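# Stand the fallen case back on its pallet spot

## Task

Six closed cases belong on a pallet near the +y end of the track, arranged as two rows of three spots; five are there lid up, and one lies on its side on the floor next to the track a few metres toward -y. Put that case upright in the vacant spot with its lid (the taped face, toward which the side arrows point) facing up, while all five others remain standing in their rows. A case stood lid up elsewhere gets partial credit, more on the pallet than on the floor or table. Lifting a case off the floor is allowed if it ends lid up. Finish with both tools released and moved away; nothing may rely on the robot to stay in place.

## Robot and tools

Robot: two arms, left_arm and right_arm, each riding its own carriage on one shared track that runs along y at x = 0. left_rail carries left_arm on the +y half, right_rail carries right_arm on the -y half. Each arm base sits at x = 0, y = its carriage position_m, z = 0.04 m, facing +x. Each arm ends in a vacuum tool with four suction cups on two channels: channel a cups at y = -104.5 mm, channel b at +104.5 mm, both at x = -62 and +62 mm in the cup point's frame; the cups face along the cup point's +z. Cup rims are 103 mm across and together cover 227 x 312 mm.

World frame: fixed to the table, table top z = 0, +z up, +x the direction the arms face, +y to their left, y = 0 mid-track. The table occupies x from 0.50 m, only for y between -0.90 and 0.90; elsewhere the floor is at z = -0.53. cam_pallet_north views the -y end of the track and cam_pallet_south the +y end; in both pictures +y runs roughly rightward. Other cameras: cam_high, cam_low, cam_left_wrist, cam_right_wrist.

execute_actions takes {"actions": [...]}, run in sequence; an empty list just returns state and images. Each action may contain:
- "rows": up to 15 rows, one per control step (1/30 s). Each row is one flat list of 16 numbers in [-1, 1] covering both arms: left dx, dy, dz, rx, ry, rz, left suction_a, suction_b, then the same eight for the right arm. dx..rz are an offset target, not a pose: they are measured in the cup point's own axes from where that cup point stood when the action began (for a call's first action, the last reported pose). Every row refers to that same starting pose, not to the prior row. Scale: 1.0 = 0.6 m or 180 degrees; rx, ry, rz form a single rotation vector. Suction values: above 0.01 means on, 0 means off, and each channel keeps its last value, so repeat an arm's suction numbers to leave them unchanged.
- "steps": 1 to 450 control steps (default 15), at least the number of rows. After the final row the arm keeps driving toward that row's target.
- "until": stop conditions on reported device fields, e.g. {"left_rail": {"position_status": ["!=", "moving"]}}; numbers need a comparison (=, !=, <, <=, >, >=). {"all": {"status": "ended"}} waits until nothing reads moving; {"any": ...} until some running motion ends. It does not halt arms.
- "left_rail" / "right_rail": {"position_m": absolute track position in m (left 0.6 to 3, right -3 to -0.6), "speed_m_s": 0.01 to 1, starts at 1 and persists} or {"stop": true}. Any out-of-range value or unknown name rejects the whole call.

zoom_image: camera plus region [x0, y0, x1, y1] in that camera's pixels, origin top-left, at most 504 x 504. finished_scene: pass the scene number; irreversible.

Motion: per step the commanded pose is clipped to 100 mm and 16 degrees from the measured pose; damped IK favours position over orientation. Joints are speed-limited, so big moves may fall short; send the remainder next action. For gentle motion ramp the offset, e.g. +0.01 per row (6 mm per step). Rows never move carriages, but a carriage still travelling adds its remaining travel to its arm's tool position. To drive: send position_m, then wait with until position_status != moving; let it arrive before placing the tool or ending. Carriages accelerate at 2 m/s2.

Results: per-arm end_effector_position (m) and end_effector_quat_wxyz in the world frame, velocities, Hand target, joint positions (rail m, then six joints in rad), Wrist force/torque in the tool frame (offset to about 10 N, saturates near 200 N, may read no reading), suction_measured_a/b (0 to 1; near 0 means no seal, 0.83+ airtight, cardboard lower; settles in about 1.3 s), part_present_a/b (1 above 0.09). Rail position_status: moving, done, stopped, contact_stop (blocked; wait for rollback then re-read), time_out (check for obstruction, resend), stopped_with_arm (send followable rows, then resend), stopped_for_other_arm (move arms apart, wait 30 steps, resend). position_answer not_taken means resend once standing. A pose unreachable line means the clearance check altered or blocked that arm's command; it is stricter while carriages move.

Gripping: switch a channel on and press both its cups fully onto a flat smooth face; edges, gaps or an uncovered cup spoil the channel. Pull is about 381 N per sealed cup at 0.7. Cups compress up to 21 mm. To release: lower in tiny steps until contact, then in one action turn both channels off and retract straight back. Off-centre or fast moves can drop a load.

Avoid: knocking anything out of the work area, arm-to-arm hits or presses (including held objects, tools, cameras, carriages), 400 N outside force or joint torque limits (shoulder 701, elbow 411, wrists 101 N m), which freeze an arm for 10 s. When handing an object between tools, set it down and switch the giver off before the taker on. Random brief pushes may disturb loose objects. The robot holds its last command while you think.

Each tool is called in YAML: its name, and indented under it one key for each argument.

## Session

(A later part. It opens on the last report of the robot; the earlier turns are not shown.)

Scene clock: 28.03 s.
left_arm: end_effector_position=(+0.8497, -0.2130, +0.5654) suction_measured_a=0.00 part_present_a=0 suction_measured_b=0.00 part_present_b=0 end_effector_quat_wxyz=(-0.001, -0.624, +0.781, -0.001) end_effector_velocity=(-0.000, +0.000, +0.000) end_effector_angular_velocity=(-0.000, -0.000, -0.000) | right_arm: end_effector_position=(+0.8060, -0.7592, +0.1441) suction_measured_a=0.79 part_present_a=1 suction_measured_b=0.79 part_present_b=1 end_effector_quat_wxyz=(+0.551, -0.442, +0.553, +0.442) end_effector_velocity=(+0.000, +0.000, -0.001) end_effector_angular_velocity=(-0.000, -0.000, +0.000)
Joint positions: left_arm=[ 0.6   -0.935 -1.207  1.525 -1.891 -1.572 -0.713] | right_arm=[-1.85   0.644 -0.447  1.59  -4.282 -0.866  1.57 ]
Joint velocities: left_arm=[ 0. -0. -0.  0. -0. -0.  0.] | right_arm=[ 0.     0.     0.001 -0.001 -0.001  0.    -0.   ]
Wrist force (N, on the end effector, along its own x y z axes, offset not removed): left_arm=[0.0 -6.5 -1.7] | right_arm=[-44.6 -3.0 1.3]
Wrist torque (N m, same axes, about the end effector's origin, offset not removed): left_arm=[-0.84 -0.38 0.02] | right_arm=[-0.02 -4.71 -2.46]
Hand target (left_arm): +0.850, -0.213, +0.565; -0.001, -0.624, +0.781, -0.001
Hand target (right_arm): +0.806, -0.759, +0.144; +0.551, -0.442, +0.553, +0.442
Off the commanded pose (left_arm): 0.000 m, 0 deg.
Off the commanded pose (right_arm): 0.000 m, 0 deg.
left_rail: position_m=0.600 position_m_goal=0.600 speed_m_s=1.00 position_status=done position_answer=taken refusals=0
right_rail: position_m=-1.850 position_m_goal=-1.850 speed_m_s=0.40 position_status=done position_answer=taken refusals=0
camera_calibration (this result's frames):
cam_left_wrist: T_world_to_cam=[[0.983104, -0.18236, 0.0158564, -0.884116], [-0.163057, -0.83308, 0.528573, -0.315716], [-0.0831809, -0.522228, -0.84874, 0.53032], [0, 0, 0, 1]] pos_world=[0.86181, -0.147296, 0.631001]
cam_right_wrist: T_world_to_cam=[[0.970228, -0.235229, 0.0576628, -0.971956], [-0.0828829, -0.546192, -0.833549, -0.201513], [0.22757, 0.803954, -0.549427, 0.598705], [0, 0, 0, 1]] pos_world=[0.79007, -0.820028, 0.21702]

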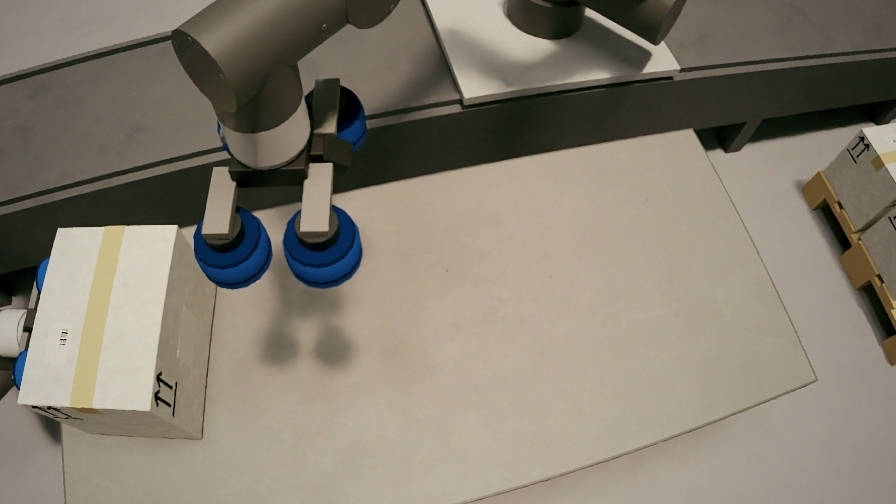

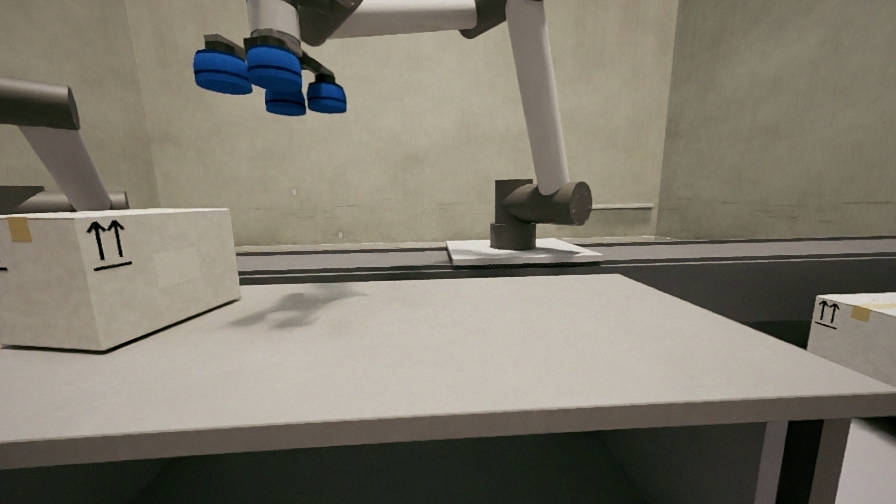

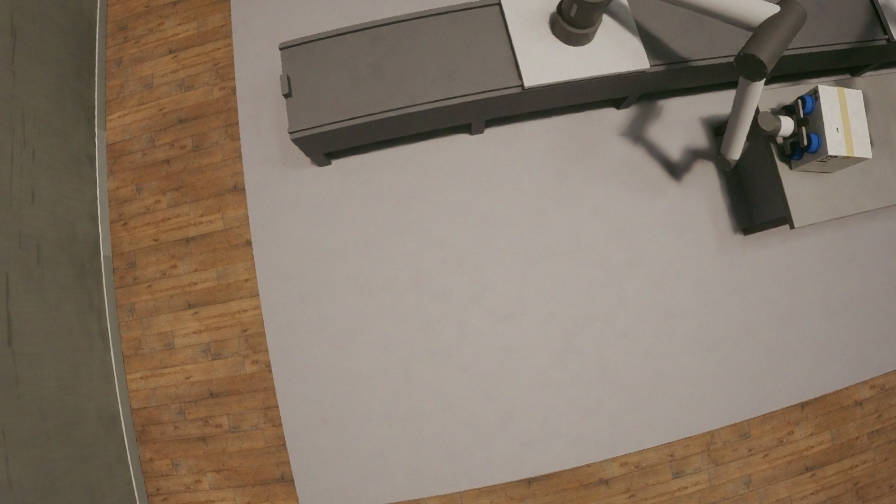

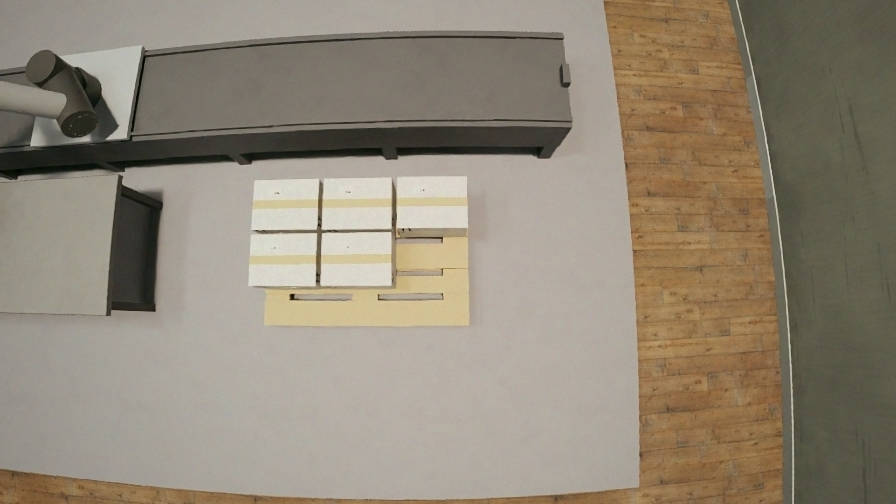

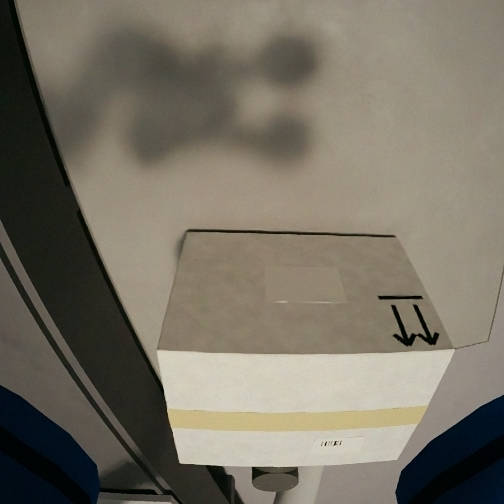

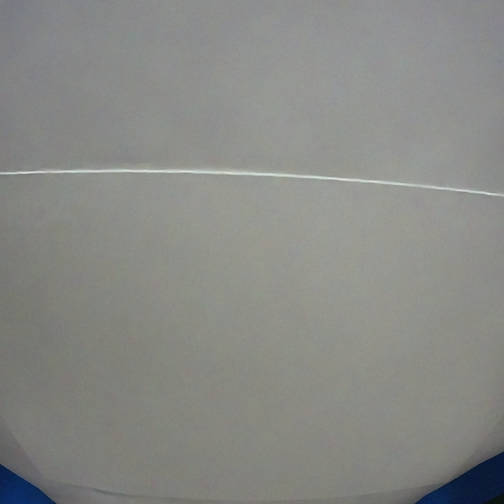

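execute_actions:
  actions:
    - {"rows": [ [0,0,0,0,0,0,0,0, 0.0035,0,0,0,0,0,1,1], [0,0,0,0,0,0,0,0, 0.007,0,0,0,0,0,1,1] ], "steps": 2}

Scene clock: 28.30 s.
left_arm: end_effector_position=(+0.8497, -0.2130, +0.5654) suction_measured_a=0.00 part_present_a=0 suction_measured_b=0.00 part_present_b=0 end_effector_quat_wxyz=(-0.001, -0.624, +0.781, -0.001) end_effector_velocity=(-0.000, +0.000, +0.000) end_effector_angular_velocity=(-0.000, -0.000, -0.000) | right_arm: end_effector_position=(+0.8060, -0.7592, +0.1437) suction_measured_a=0.79 part_present_a=1 suction_measured_b=0.79 part_present_b=1 end_effector_quat_wxyz=(+0.551, -0.442, +0.553, +0.442) end_effector_velocity=(+0.000, +0.000, -0.013) end_effector_angular_velocity=(+0.001, -0.001, +0.000)
Joint positions: left_arm=[ 0.6   -0.935 -1.207  1.526 -1.891 -1.572 -0.713] | right_arm=[-1.85   0.644 -0.446  1.59  -4.283 -0.866  1.57 ]
Joint velocities: left_arm=[ 0. -0. -0.  0. -0.  0.  0.] | right_arm=[ 0.     0.     0.015 -0.007 -0.009  0.    -0.   ]
Wrist force (N, on the end effector, along its own x y z axes, offset not removed): left_arm=[3.3 -2.8 -7.5] | right_arm=[-49.1 -3.9 3.5]
Wrist torque (N m, same axes, about the end effector's origin, offset not removed): left_arm=[-0.28 -0.58 0.25] | right_arm=[-0.25 -4.88 -2.37]
Hand target (left_arm): +0.850, -0.213, +0.565; -0.001, -0.624, +0.781, -0.001
Hand target (right_arm): +0.806, -0.759, +0.140; +0.551, -0.442, +0.553, +0.442
Off the commanded pose (left_arm): 0.000 m, 0 deg.
Off the commanded pose (right_arm): 0.004 m, 0 deg.
left_rail: position_m=0.600 position_m_goal=0.600 speed_m_s=1.00 position_status=done position_answer=taken refusals=0
right_rail: position_m=-1.850 position_m_goal=-1.850 speed_m_s=0.40 position_status=done position_answer=taken refusals=0
camera_calibration (this result's frames):
cam_left_wrist: T_world_to_cam=[[0.983101, -0.182376, 0.0158696, -0.884102], [-0.163075, -0.833066, 0.52859, -0.315704], [-0.0831816, -0.522246, -0.848729, 0.530327], [0, 0, 0, 1]] pos_world=[0.861791, -0.14728, 0.631012]
cam_right_wrist: T_world_to_cam=[[0.970224, -0.235231, 0.0577302, -0.971941], [-0.0828175, -0.546161, -0.833576, -0.201919], [0.227613, 0.803974, -0.54938, 0.598423], [0, 0, 0, 1]] pos_world=[0.790069, -0.820027, 0.216557]

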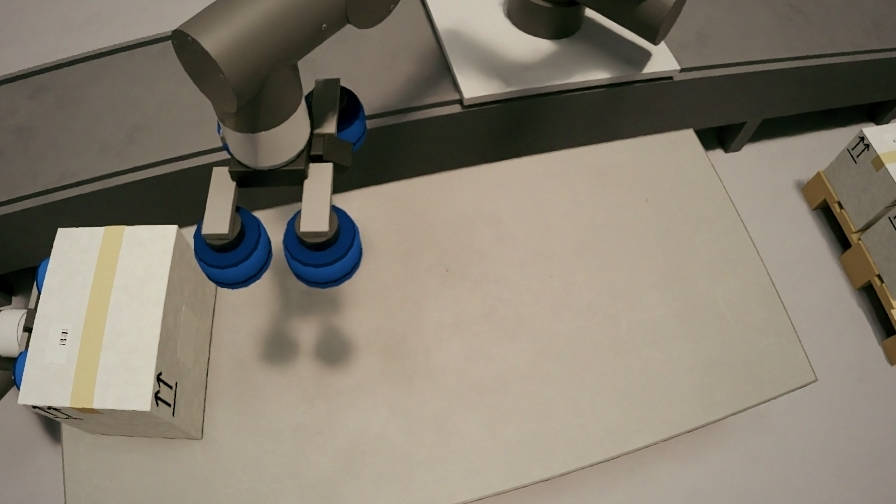

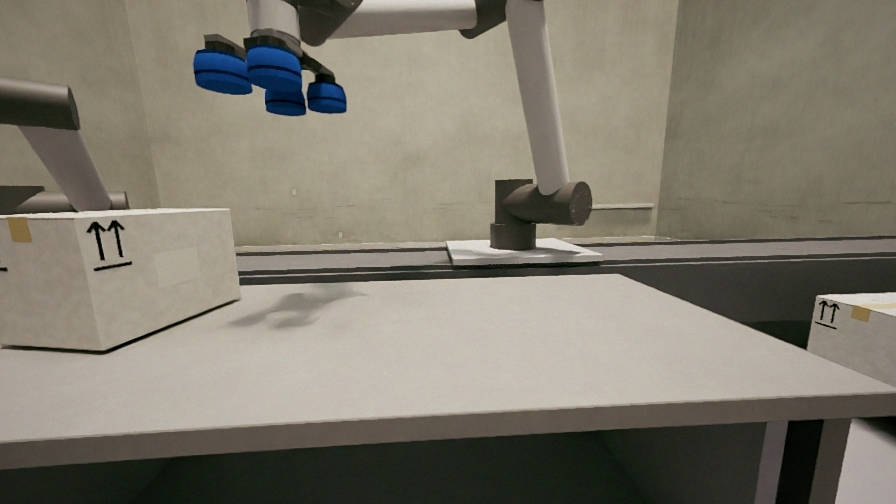

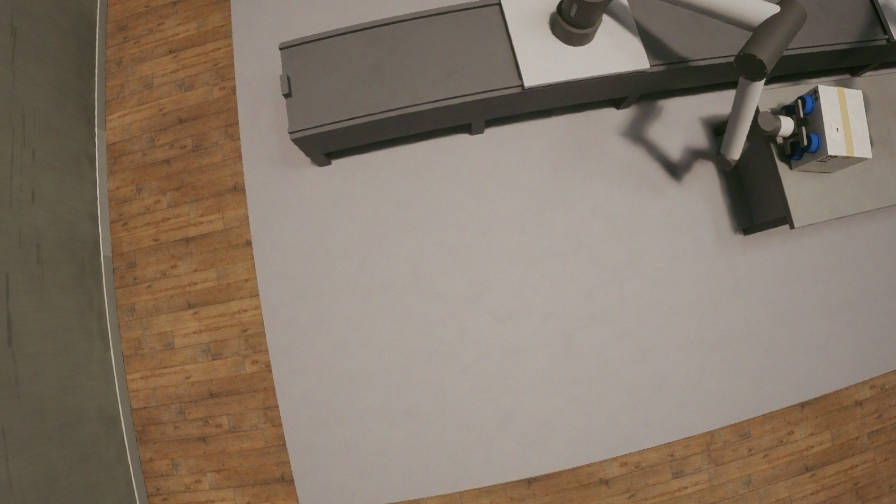

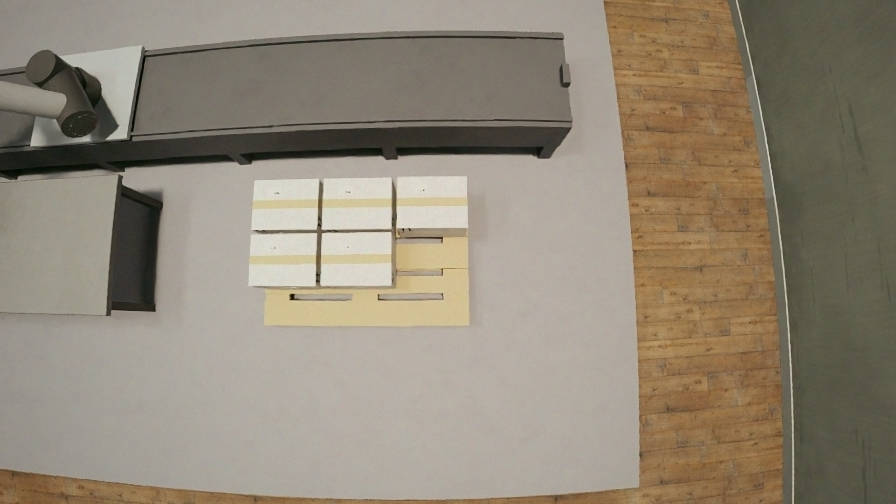

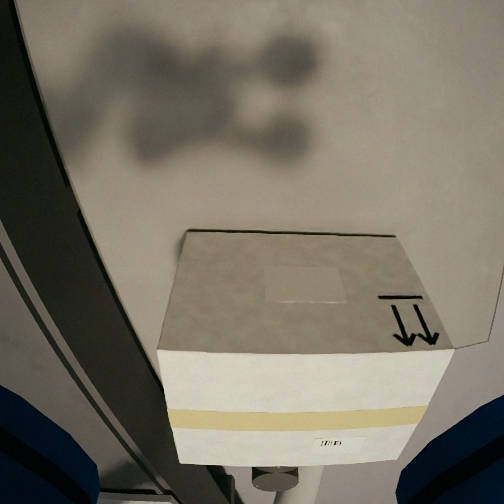

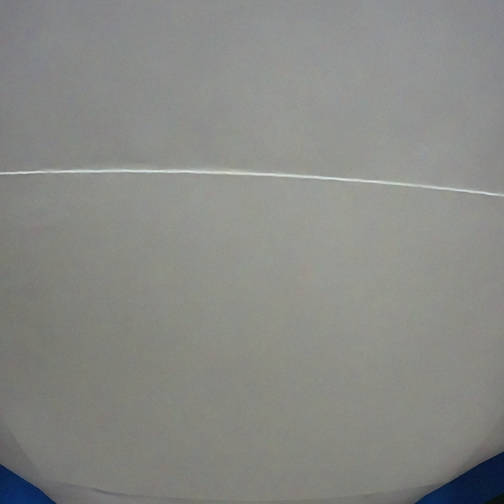

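execute_actions:
  actions: []

zoom_image:
  camera: "cam_low"
  region: [0, 280, 130, 370]

zoom_image:
  camera: "cam_low"
  region: [130, 270, 260, 350]

Scene clock: 28.63 s.
left_arm: end_effector_position=(+0.8497, -0.2130, +0.5654) suction_measured_a=0.00 part_present_a=0 suction_measured_b=0.00 part_present_b=0 end_effector_quat_wxyz=(-0.001, -0.624, +0.781, -0.001) end_effector_velocity=(-0.000, -0.000, -0.000) end_effector_angular_velocity=(+0.000, -0.000, +0.000) | right_arm: end_effector_position=(+0.8059, -0.7592, +0.1402) suction_measured_a=0.79 part_present_a=1 suction_measured_b=0.79 part_present_b=1 end_effector_quat_wxyz=(+0.551, -0.442, +0.553, +0.442) end_effector_velocity=(-0.000, -0.000, -0.002) end_effector_angular_velocity=(+0.000, -0.000, -0.000)
Joint positions: left_arm=[ 0.6   -0.935 -1.207  1.526 -1.891 -1.572 -0.713] | right_arm=[-1.85   0.644 -0.442  1.588 -4.285 -0.866  1.57 ]
Joint velocities: left_arm=[ 0. -0.  0.  0.  0.  0. -0.] | right_arm=[ 0.     0.     0.002 -0.001 -0.001 -0.     0.   ]
Wrist force (N, on the end effector, along its own x y z axes, offset not removed): left_arm=[-2.5 -5.1 -11.3] | right_arm=[-44.2 -4.0 1.7]
Wrist torque (N m, same axes, about the end effector's origin, offset not removed): left_arm=[-0.70 0.10 0.14] | right_arm=[-0.22 -4.78 -2.54]
Hand target (left_arm): +0.850, -0.213, +0.565; -0.001, -0.624, +0.781, -0.001
Hand target (right_arm): +0.806, -0.759, +0.140; +0.551, -0.442, +0.553, +0.442
Off the commanded pose (left_arm): 0.000 m, 0 deg.
Off the commanded pose (right_arm): 0.000 m, 0 deg.
left_rail: position_m=0.600 position_m_goal=0.600 speed_m_s=1.00 position_status=done position_answer=taken refusals=0
right_rail: position_m=-1.850 position_m_goal=-1.850 speed_m_s=0.40 position_status=done position_answer=taken refusals=0
camera_calibration (this result's frames):
cam_left_wrist: T_world_to_cam=[[0.983101, -0.182376, 0.0158697, -0.884102], [-0.163075, -0.833066, 0.528591, -0.315704], [-0.0831816, -0.522246, -0.848729, 0.530327], [0, 0, 0, 1]] pos_world=[0.861791, -0.14728, 0.631012]
cam_right_wrist: T_world_to_cam=[[0.970228, -0.235227, 0.0576638, -0.971717], [-0.0828872, -0.546214, -0.833535, -0.204811], [0.227567, 0.80394, -0.549449, 0.596553], [0, 0, 0, 1]] pos_world=[0.790055, -0.820038, 0.213091]

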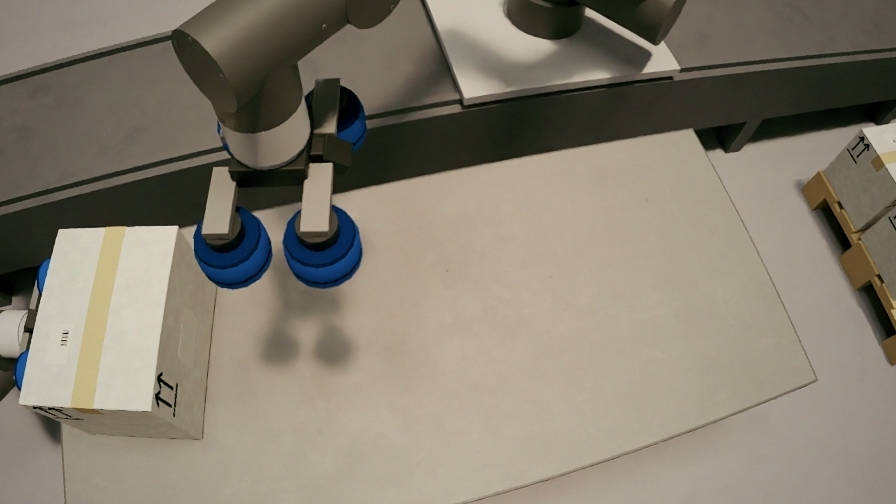

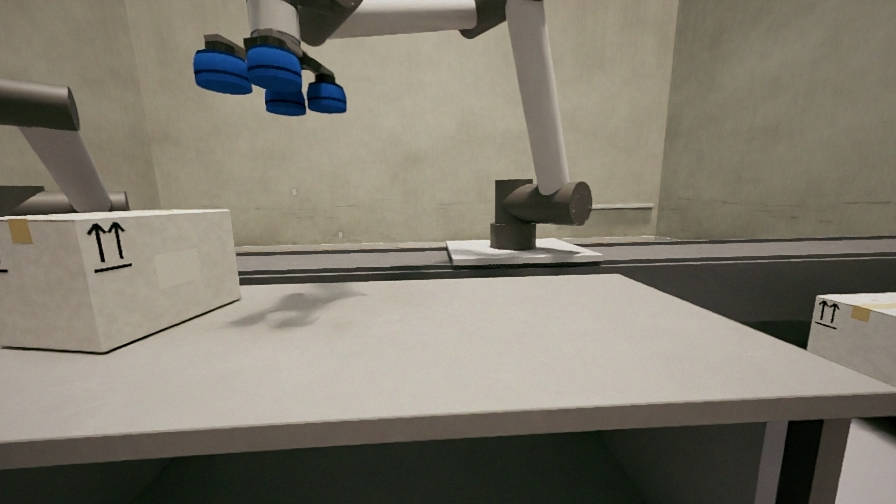

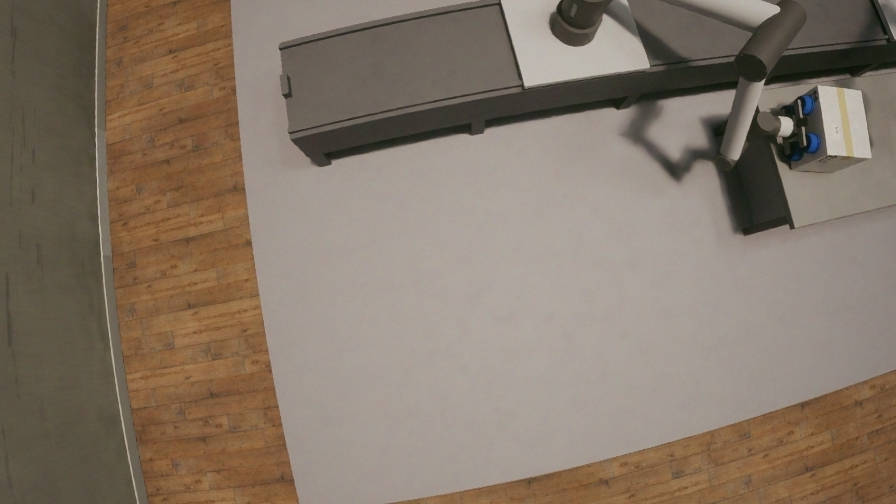

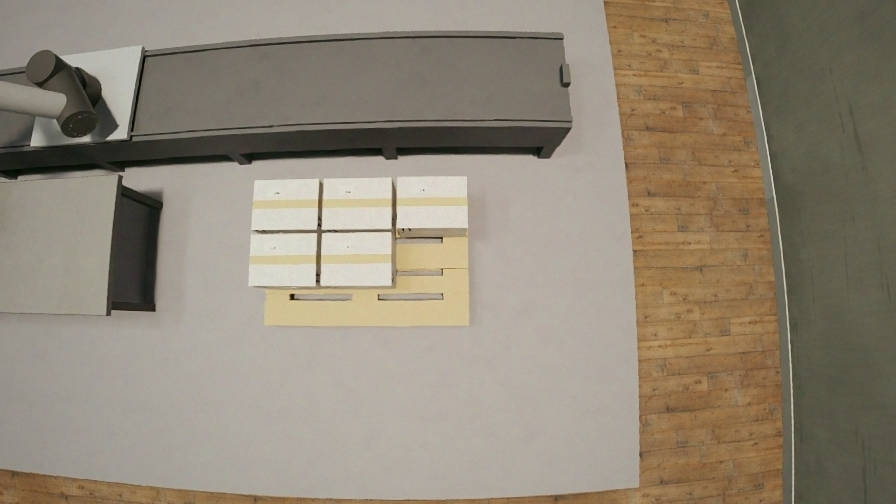

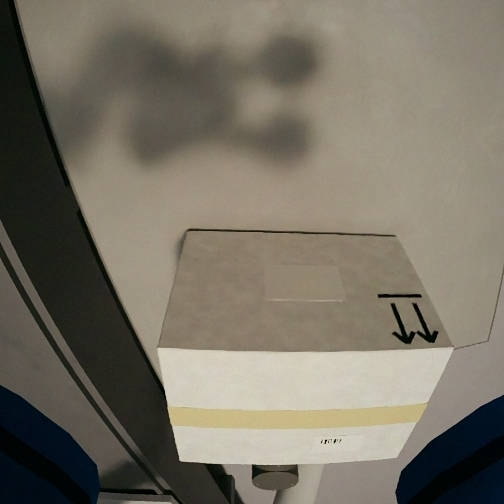

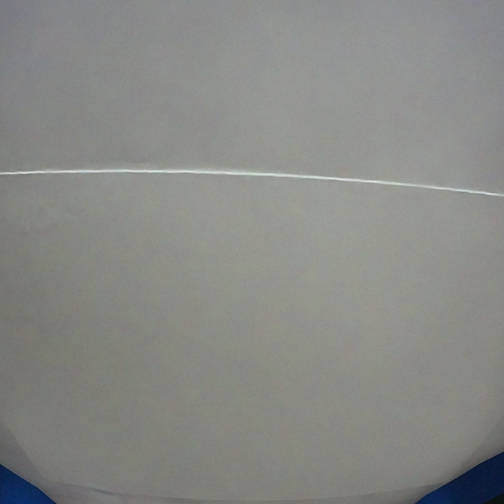

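Region (0, 280, 130, 370) of cam_low's 896x504 image, scaled by 3.877, with more detail than that image has; it fills the top 349 rows of this view, and the rest is white.

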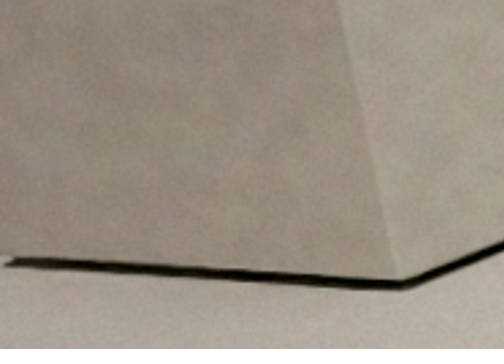

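Region (130, 270, 260, 350) of cam_low's 896x504 image, scaled by 3.877, with more detail than that image has; it fills the top 310 rows of this view, and the rest is white.

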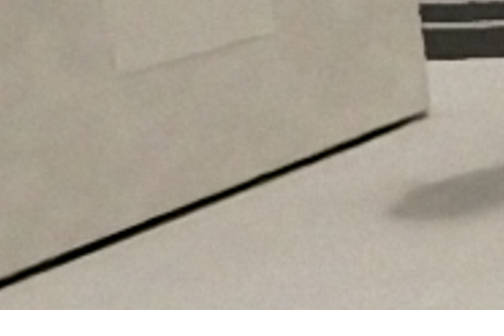

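execute_actions:
  actions:
    - {"rows": [ [0,0,0,0,0,0,0,0, 0.003,0,0,0,0,0,1,1], [0,0,0,0,0,0,0,0, 0.0052,0,0,0,0,0,1,1] ], "steps": 2}

Scene clock: 29.17 s.
left_arm: end_effector_position=(+0.8497, -0.2130, +0.5654) suction_measured_a=0.00 part_present_a=0 suction_measured_b=0.00 part_present_b=0 end_effector_quat_wxyz=(-0.001, -0.624, +0.781, -0.001) end_effector_velocity=(-0.000, +0.000, +0.000) end_effector_angular_velocity=(-0.000, -0.000, -0.000) | right_arm: end_effector_position=(+0.8059, -0.7592, +0.1397) suction_measured_a=0.79 part_present_a=1 suction_measured_b=0.79 part_present_b=1 end_effector_quat_wxyz=(+0.551, -0.442, +0.553, +0.442) end_effector_velocity=(+0.000, +0.000, -0.010) end_effector_angular_velocity=(+0.001, -0.001, +0.000)
Joint positions: left_arm=[ 0.6   -0.935 -1.207  1.526 -1.891 -1.572 -0.713] | right_arm=[-1.85   0.644 -0.442  1.588 -4.285 -0.866  1.57 ]
Joint velocities: left_arm=[ 0.  0. -0.  0.  0. -0.  0.] | right_arm=[ 0.    -0.     0.011 -0.005 -0.007  0.    -0.   ]
Wrist force (N, on the end effector, along its own x y z axes, offset not removed): left_arm=[-0.9 -9.8 -8.8] | right_arm=[-46.2 -4.9 0.3]
Wrist torque (N m, same axes, about the end effector's origin, offset not removed): left_arm=[-1.11 -0.11 -0.08] | right_arm=[-0.35 -5.13 -2.48]
Hand target (left_arm): +0.850, -0.213, +0.565; -0.001, -0.624, +0.781, -0.001
Hand target (right_arm): +0.806, -0.759, +0.137; +0.551, -0.442, +0.553, +0.441
Off the commanded pose (left_arm): 0.000 m, 0 deg.
Off the commanded pose (right_arm): 0.003 m, 0 deg.
left_rail: position_m=0.600 position_m_goal=0.600 speed_m_s=1.00 position_status=done position_answer=taken refusals=0
right_rail: position_m=-1.850 position_m_goal=-1.850 speed_m_s=0.40 position_status=done position_answer=taken refusals=0
camera_calibration (this result's frames):
cam_left_wrist: T_world_to_cam=[[0.983101, -0.182376, 0.0158698, -0.884102], [-0.163075, -0.833066, 0.528591, -0.315704], [-0.0831815, -0.522246, -0.848729, 0.530327], [0, 0, 0, 1]] pos_world=[0.861791, -0.14728, 0.631012]
cam_right_wrist: T_world_to_cam=[[0.970226, -0.235229, 0.0577012, -0.971695], [-0.0828478, -0.546184, -0.833558, -0.205233], [0.227593, 0.803959, -0.54941, 0.596263], [0, 0, 0, 1]] pos_world=[0.790055, -0.820037, 0.212587]

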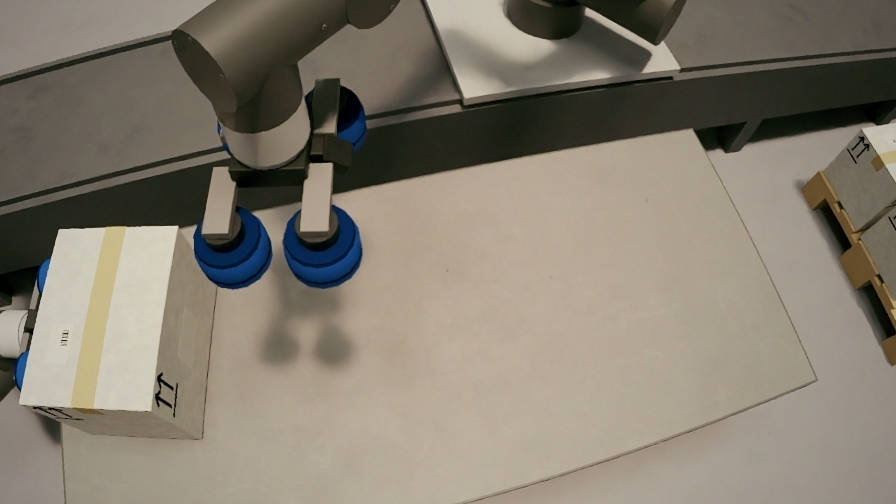

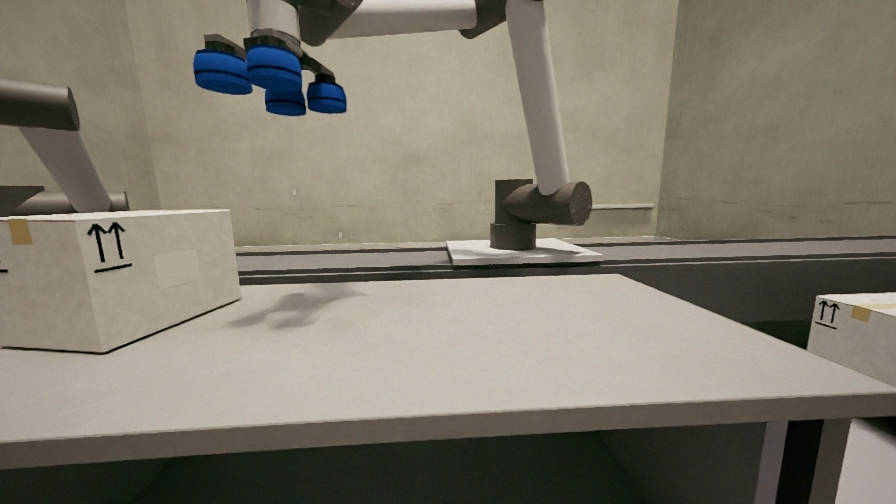

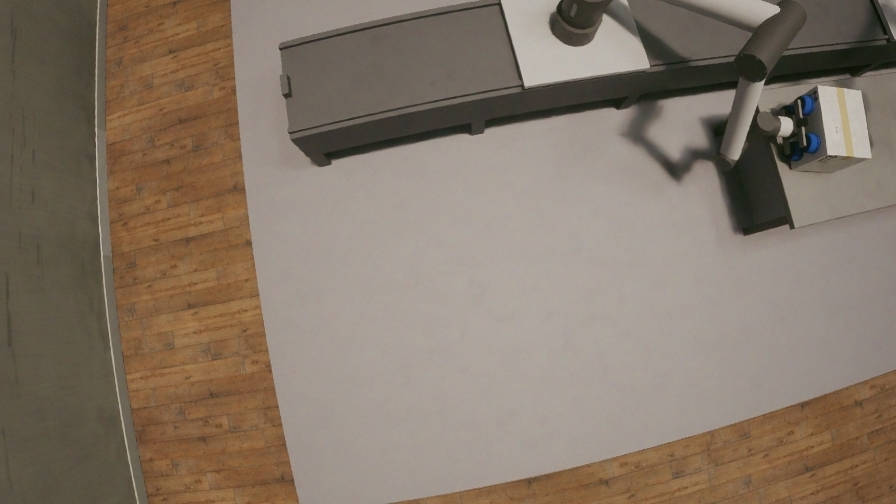

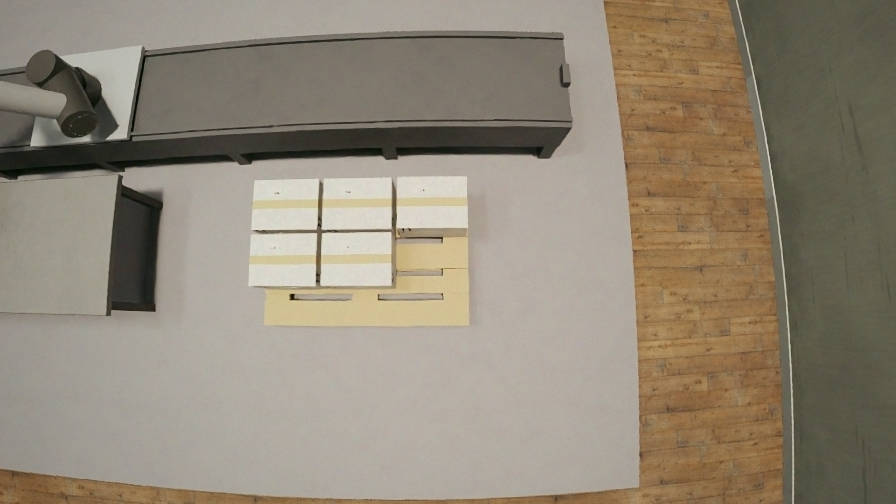

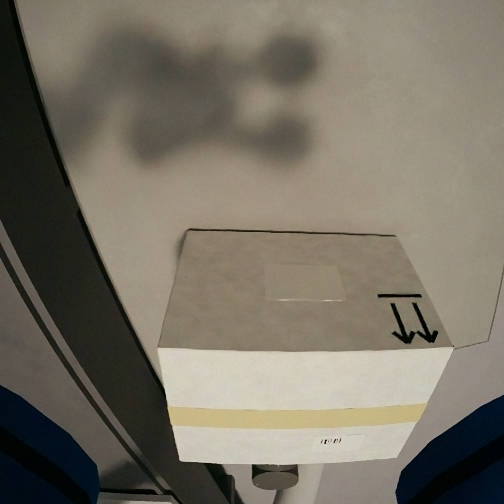

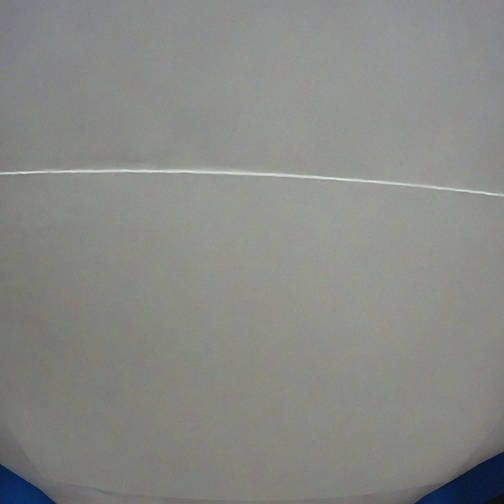

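execute_actions:
  actions: []

zoom_image:
  camera: "cam_low"
  region: [0, 270, 260, 370]

Scene clock: 29.50 s.
left_arm: end_effector_position=(+0.8497, -0.2130, +0.5654) suction_measured_a=0.00 part_present_a=0 suction_measured_b=0.00 part_present_b=0 end_effector_quat_wxyz=(-0.001, -0.624, +0.781, -0.001) end_effector_velocity=(+0.000, -0.000, -0.000) end_effector_angular_velocity=(+0.000, +0.000, +0.000) | right_arm: end_effector_position=(+0.8059, -0.7592, +0.1373) suction_measured_a=0.79 part_present_a=1 suction_measured_b=0.79 part_present_b=1 end_effector_quat_wxyz=(+0.551, -0.442, +0.553, +0.442) end_effector_velocity=(+0.000, +0.000, -0.001) end_effector_angular_velocity=(+0.000, -0.000, -0.000)
Joint positions: left_arm=[ 0.6   -0.935 -1.207  1.526 -1.891 -1.572 -0.713] | right_arm=[-1.85   0.644 -0.439  1.587 -4.286 -0.866  1.57 ]
Joint velocities: left_arm=[ 0.  0.  0. -0.  0. -0. -0.] | right_arm=[ 0.    -0.     0.002 -0.001 -0.001 -0.    -0.   ]
Wrist force (N, on the end effector, along its own x y z axes, offset not removed): left_arm=[-0.6 -0.2 -7.5] | right_arm=[-45.0 -4.1 0.8]
Wrist torque (N m, same axes, about the end effector's origin, offset not removed): left_arm=[0.14 -0.09 0.09] | right_arm=[-0.22 -4.64 -2.52]
Hand target (left_arm): +0.850, -0.213, +0.565; -0.001, -0.624, +0.781, -0.001
Hand target (right_arm): +0.806, -0.759, +0.137; +0.551, -0.442, +0.553, +0.441
Off the commanded pose (left_arm): 0.000 m, 0 deg.
Off the commanded pose (right_arm): 0.000 m, 0 deg.
left_rail: position_m=0.600 position_m_goal=0.600 speed_m_s=1.00 position_status=done position_answer=taken refusals=0
right_rail: position_m=-1.850 position_m_goal=-1.850 speed_m_s=0.40 position_status=done position_answer=taken refusals=0
camera_calibration (this result's frames):
cam_left_wrist: T_world_to_cam=[[0.983101, -0.182376, 0.0158696, -0.884102], [-0.163075, -0.833066, 0.528591, -0.315704], [-0.0831816, -0.522246, -0.848729, 0.530327], [0, 0, 0, 1]] pos_world=[0.861791, -0.14728, 0.631012]
cam_right_wrist: T_world_to_cam=[[0.970229, -0.235226, 0.0576495, -0.971538], [-0.0829021, -0.546225, -0.833526, -0.207258], [0.227557, 0.803932, -0.549464, 0.594953], [0, 0, 0, 1]] pos_world=[0.790047, -0.820043, 0.210159]

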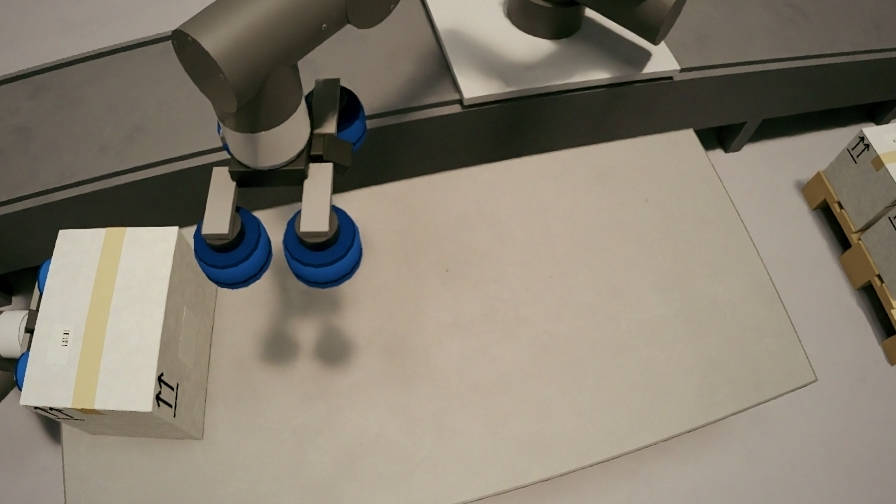

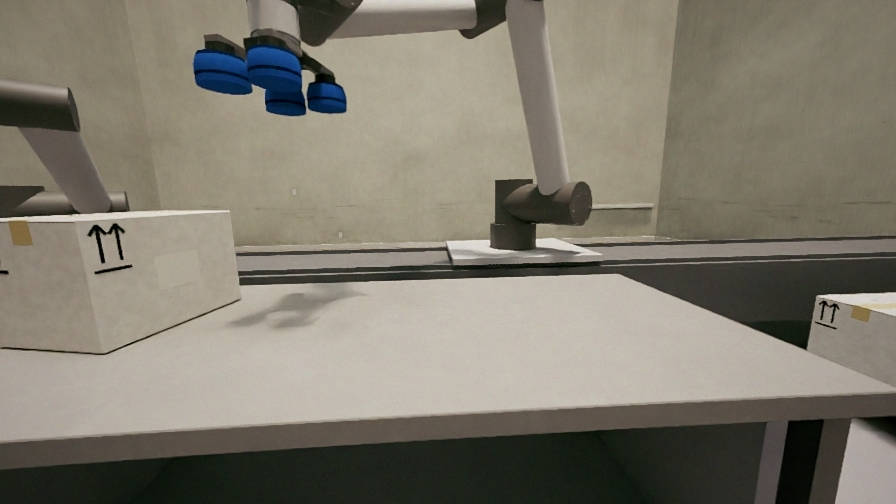

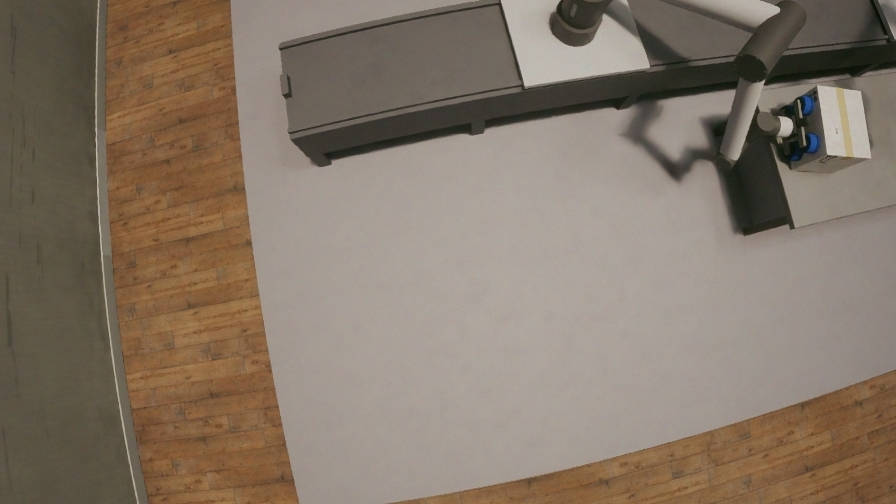

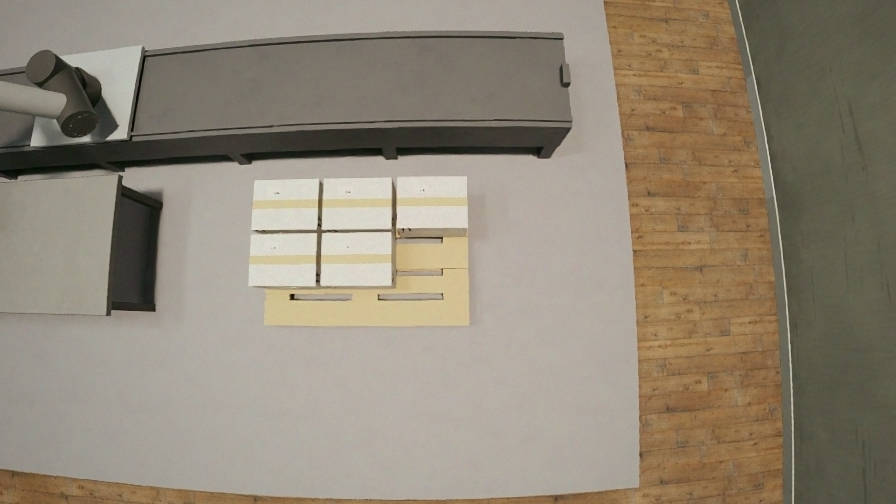

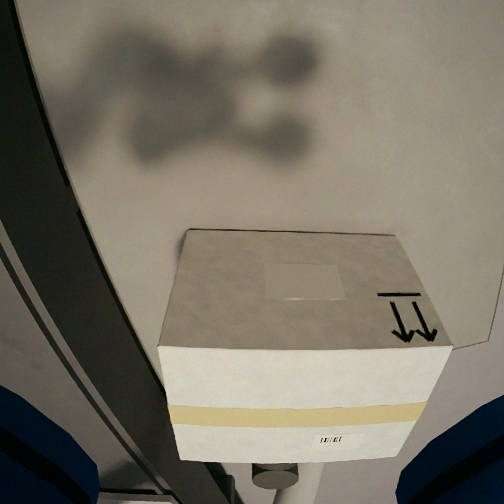

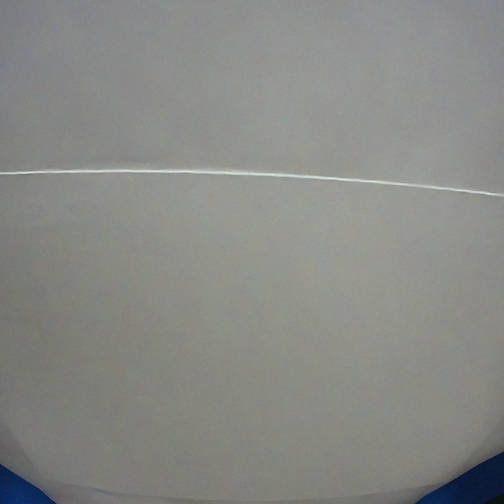

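Region (0, 270, 260, 370) of cam_low's 896x504 image, scaled by 1.938, with more detail than that image has; it fills the top 194 rows of this view, and the rest is white.

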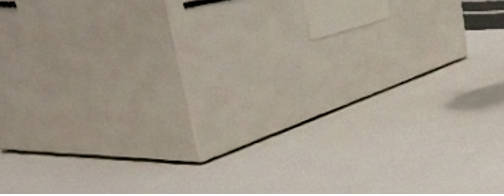

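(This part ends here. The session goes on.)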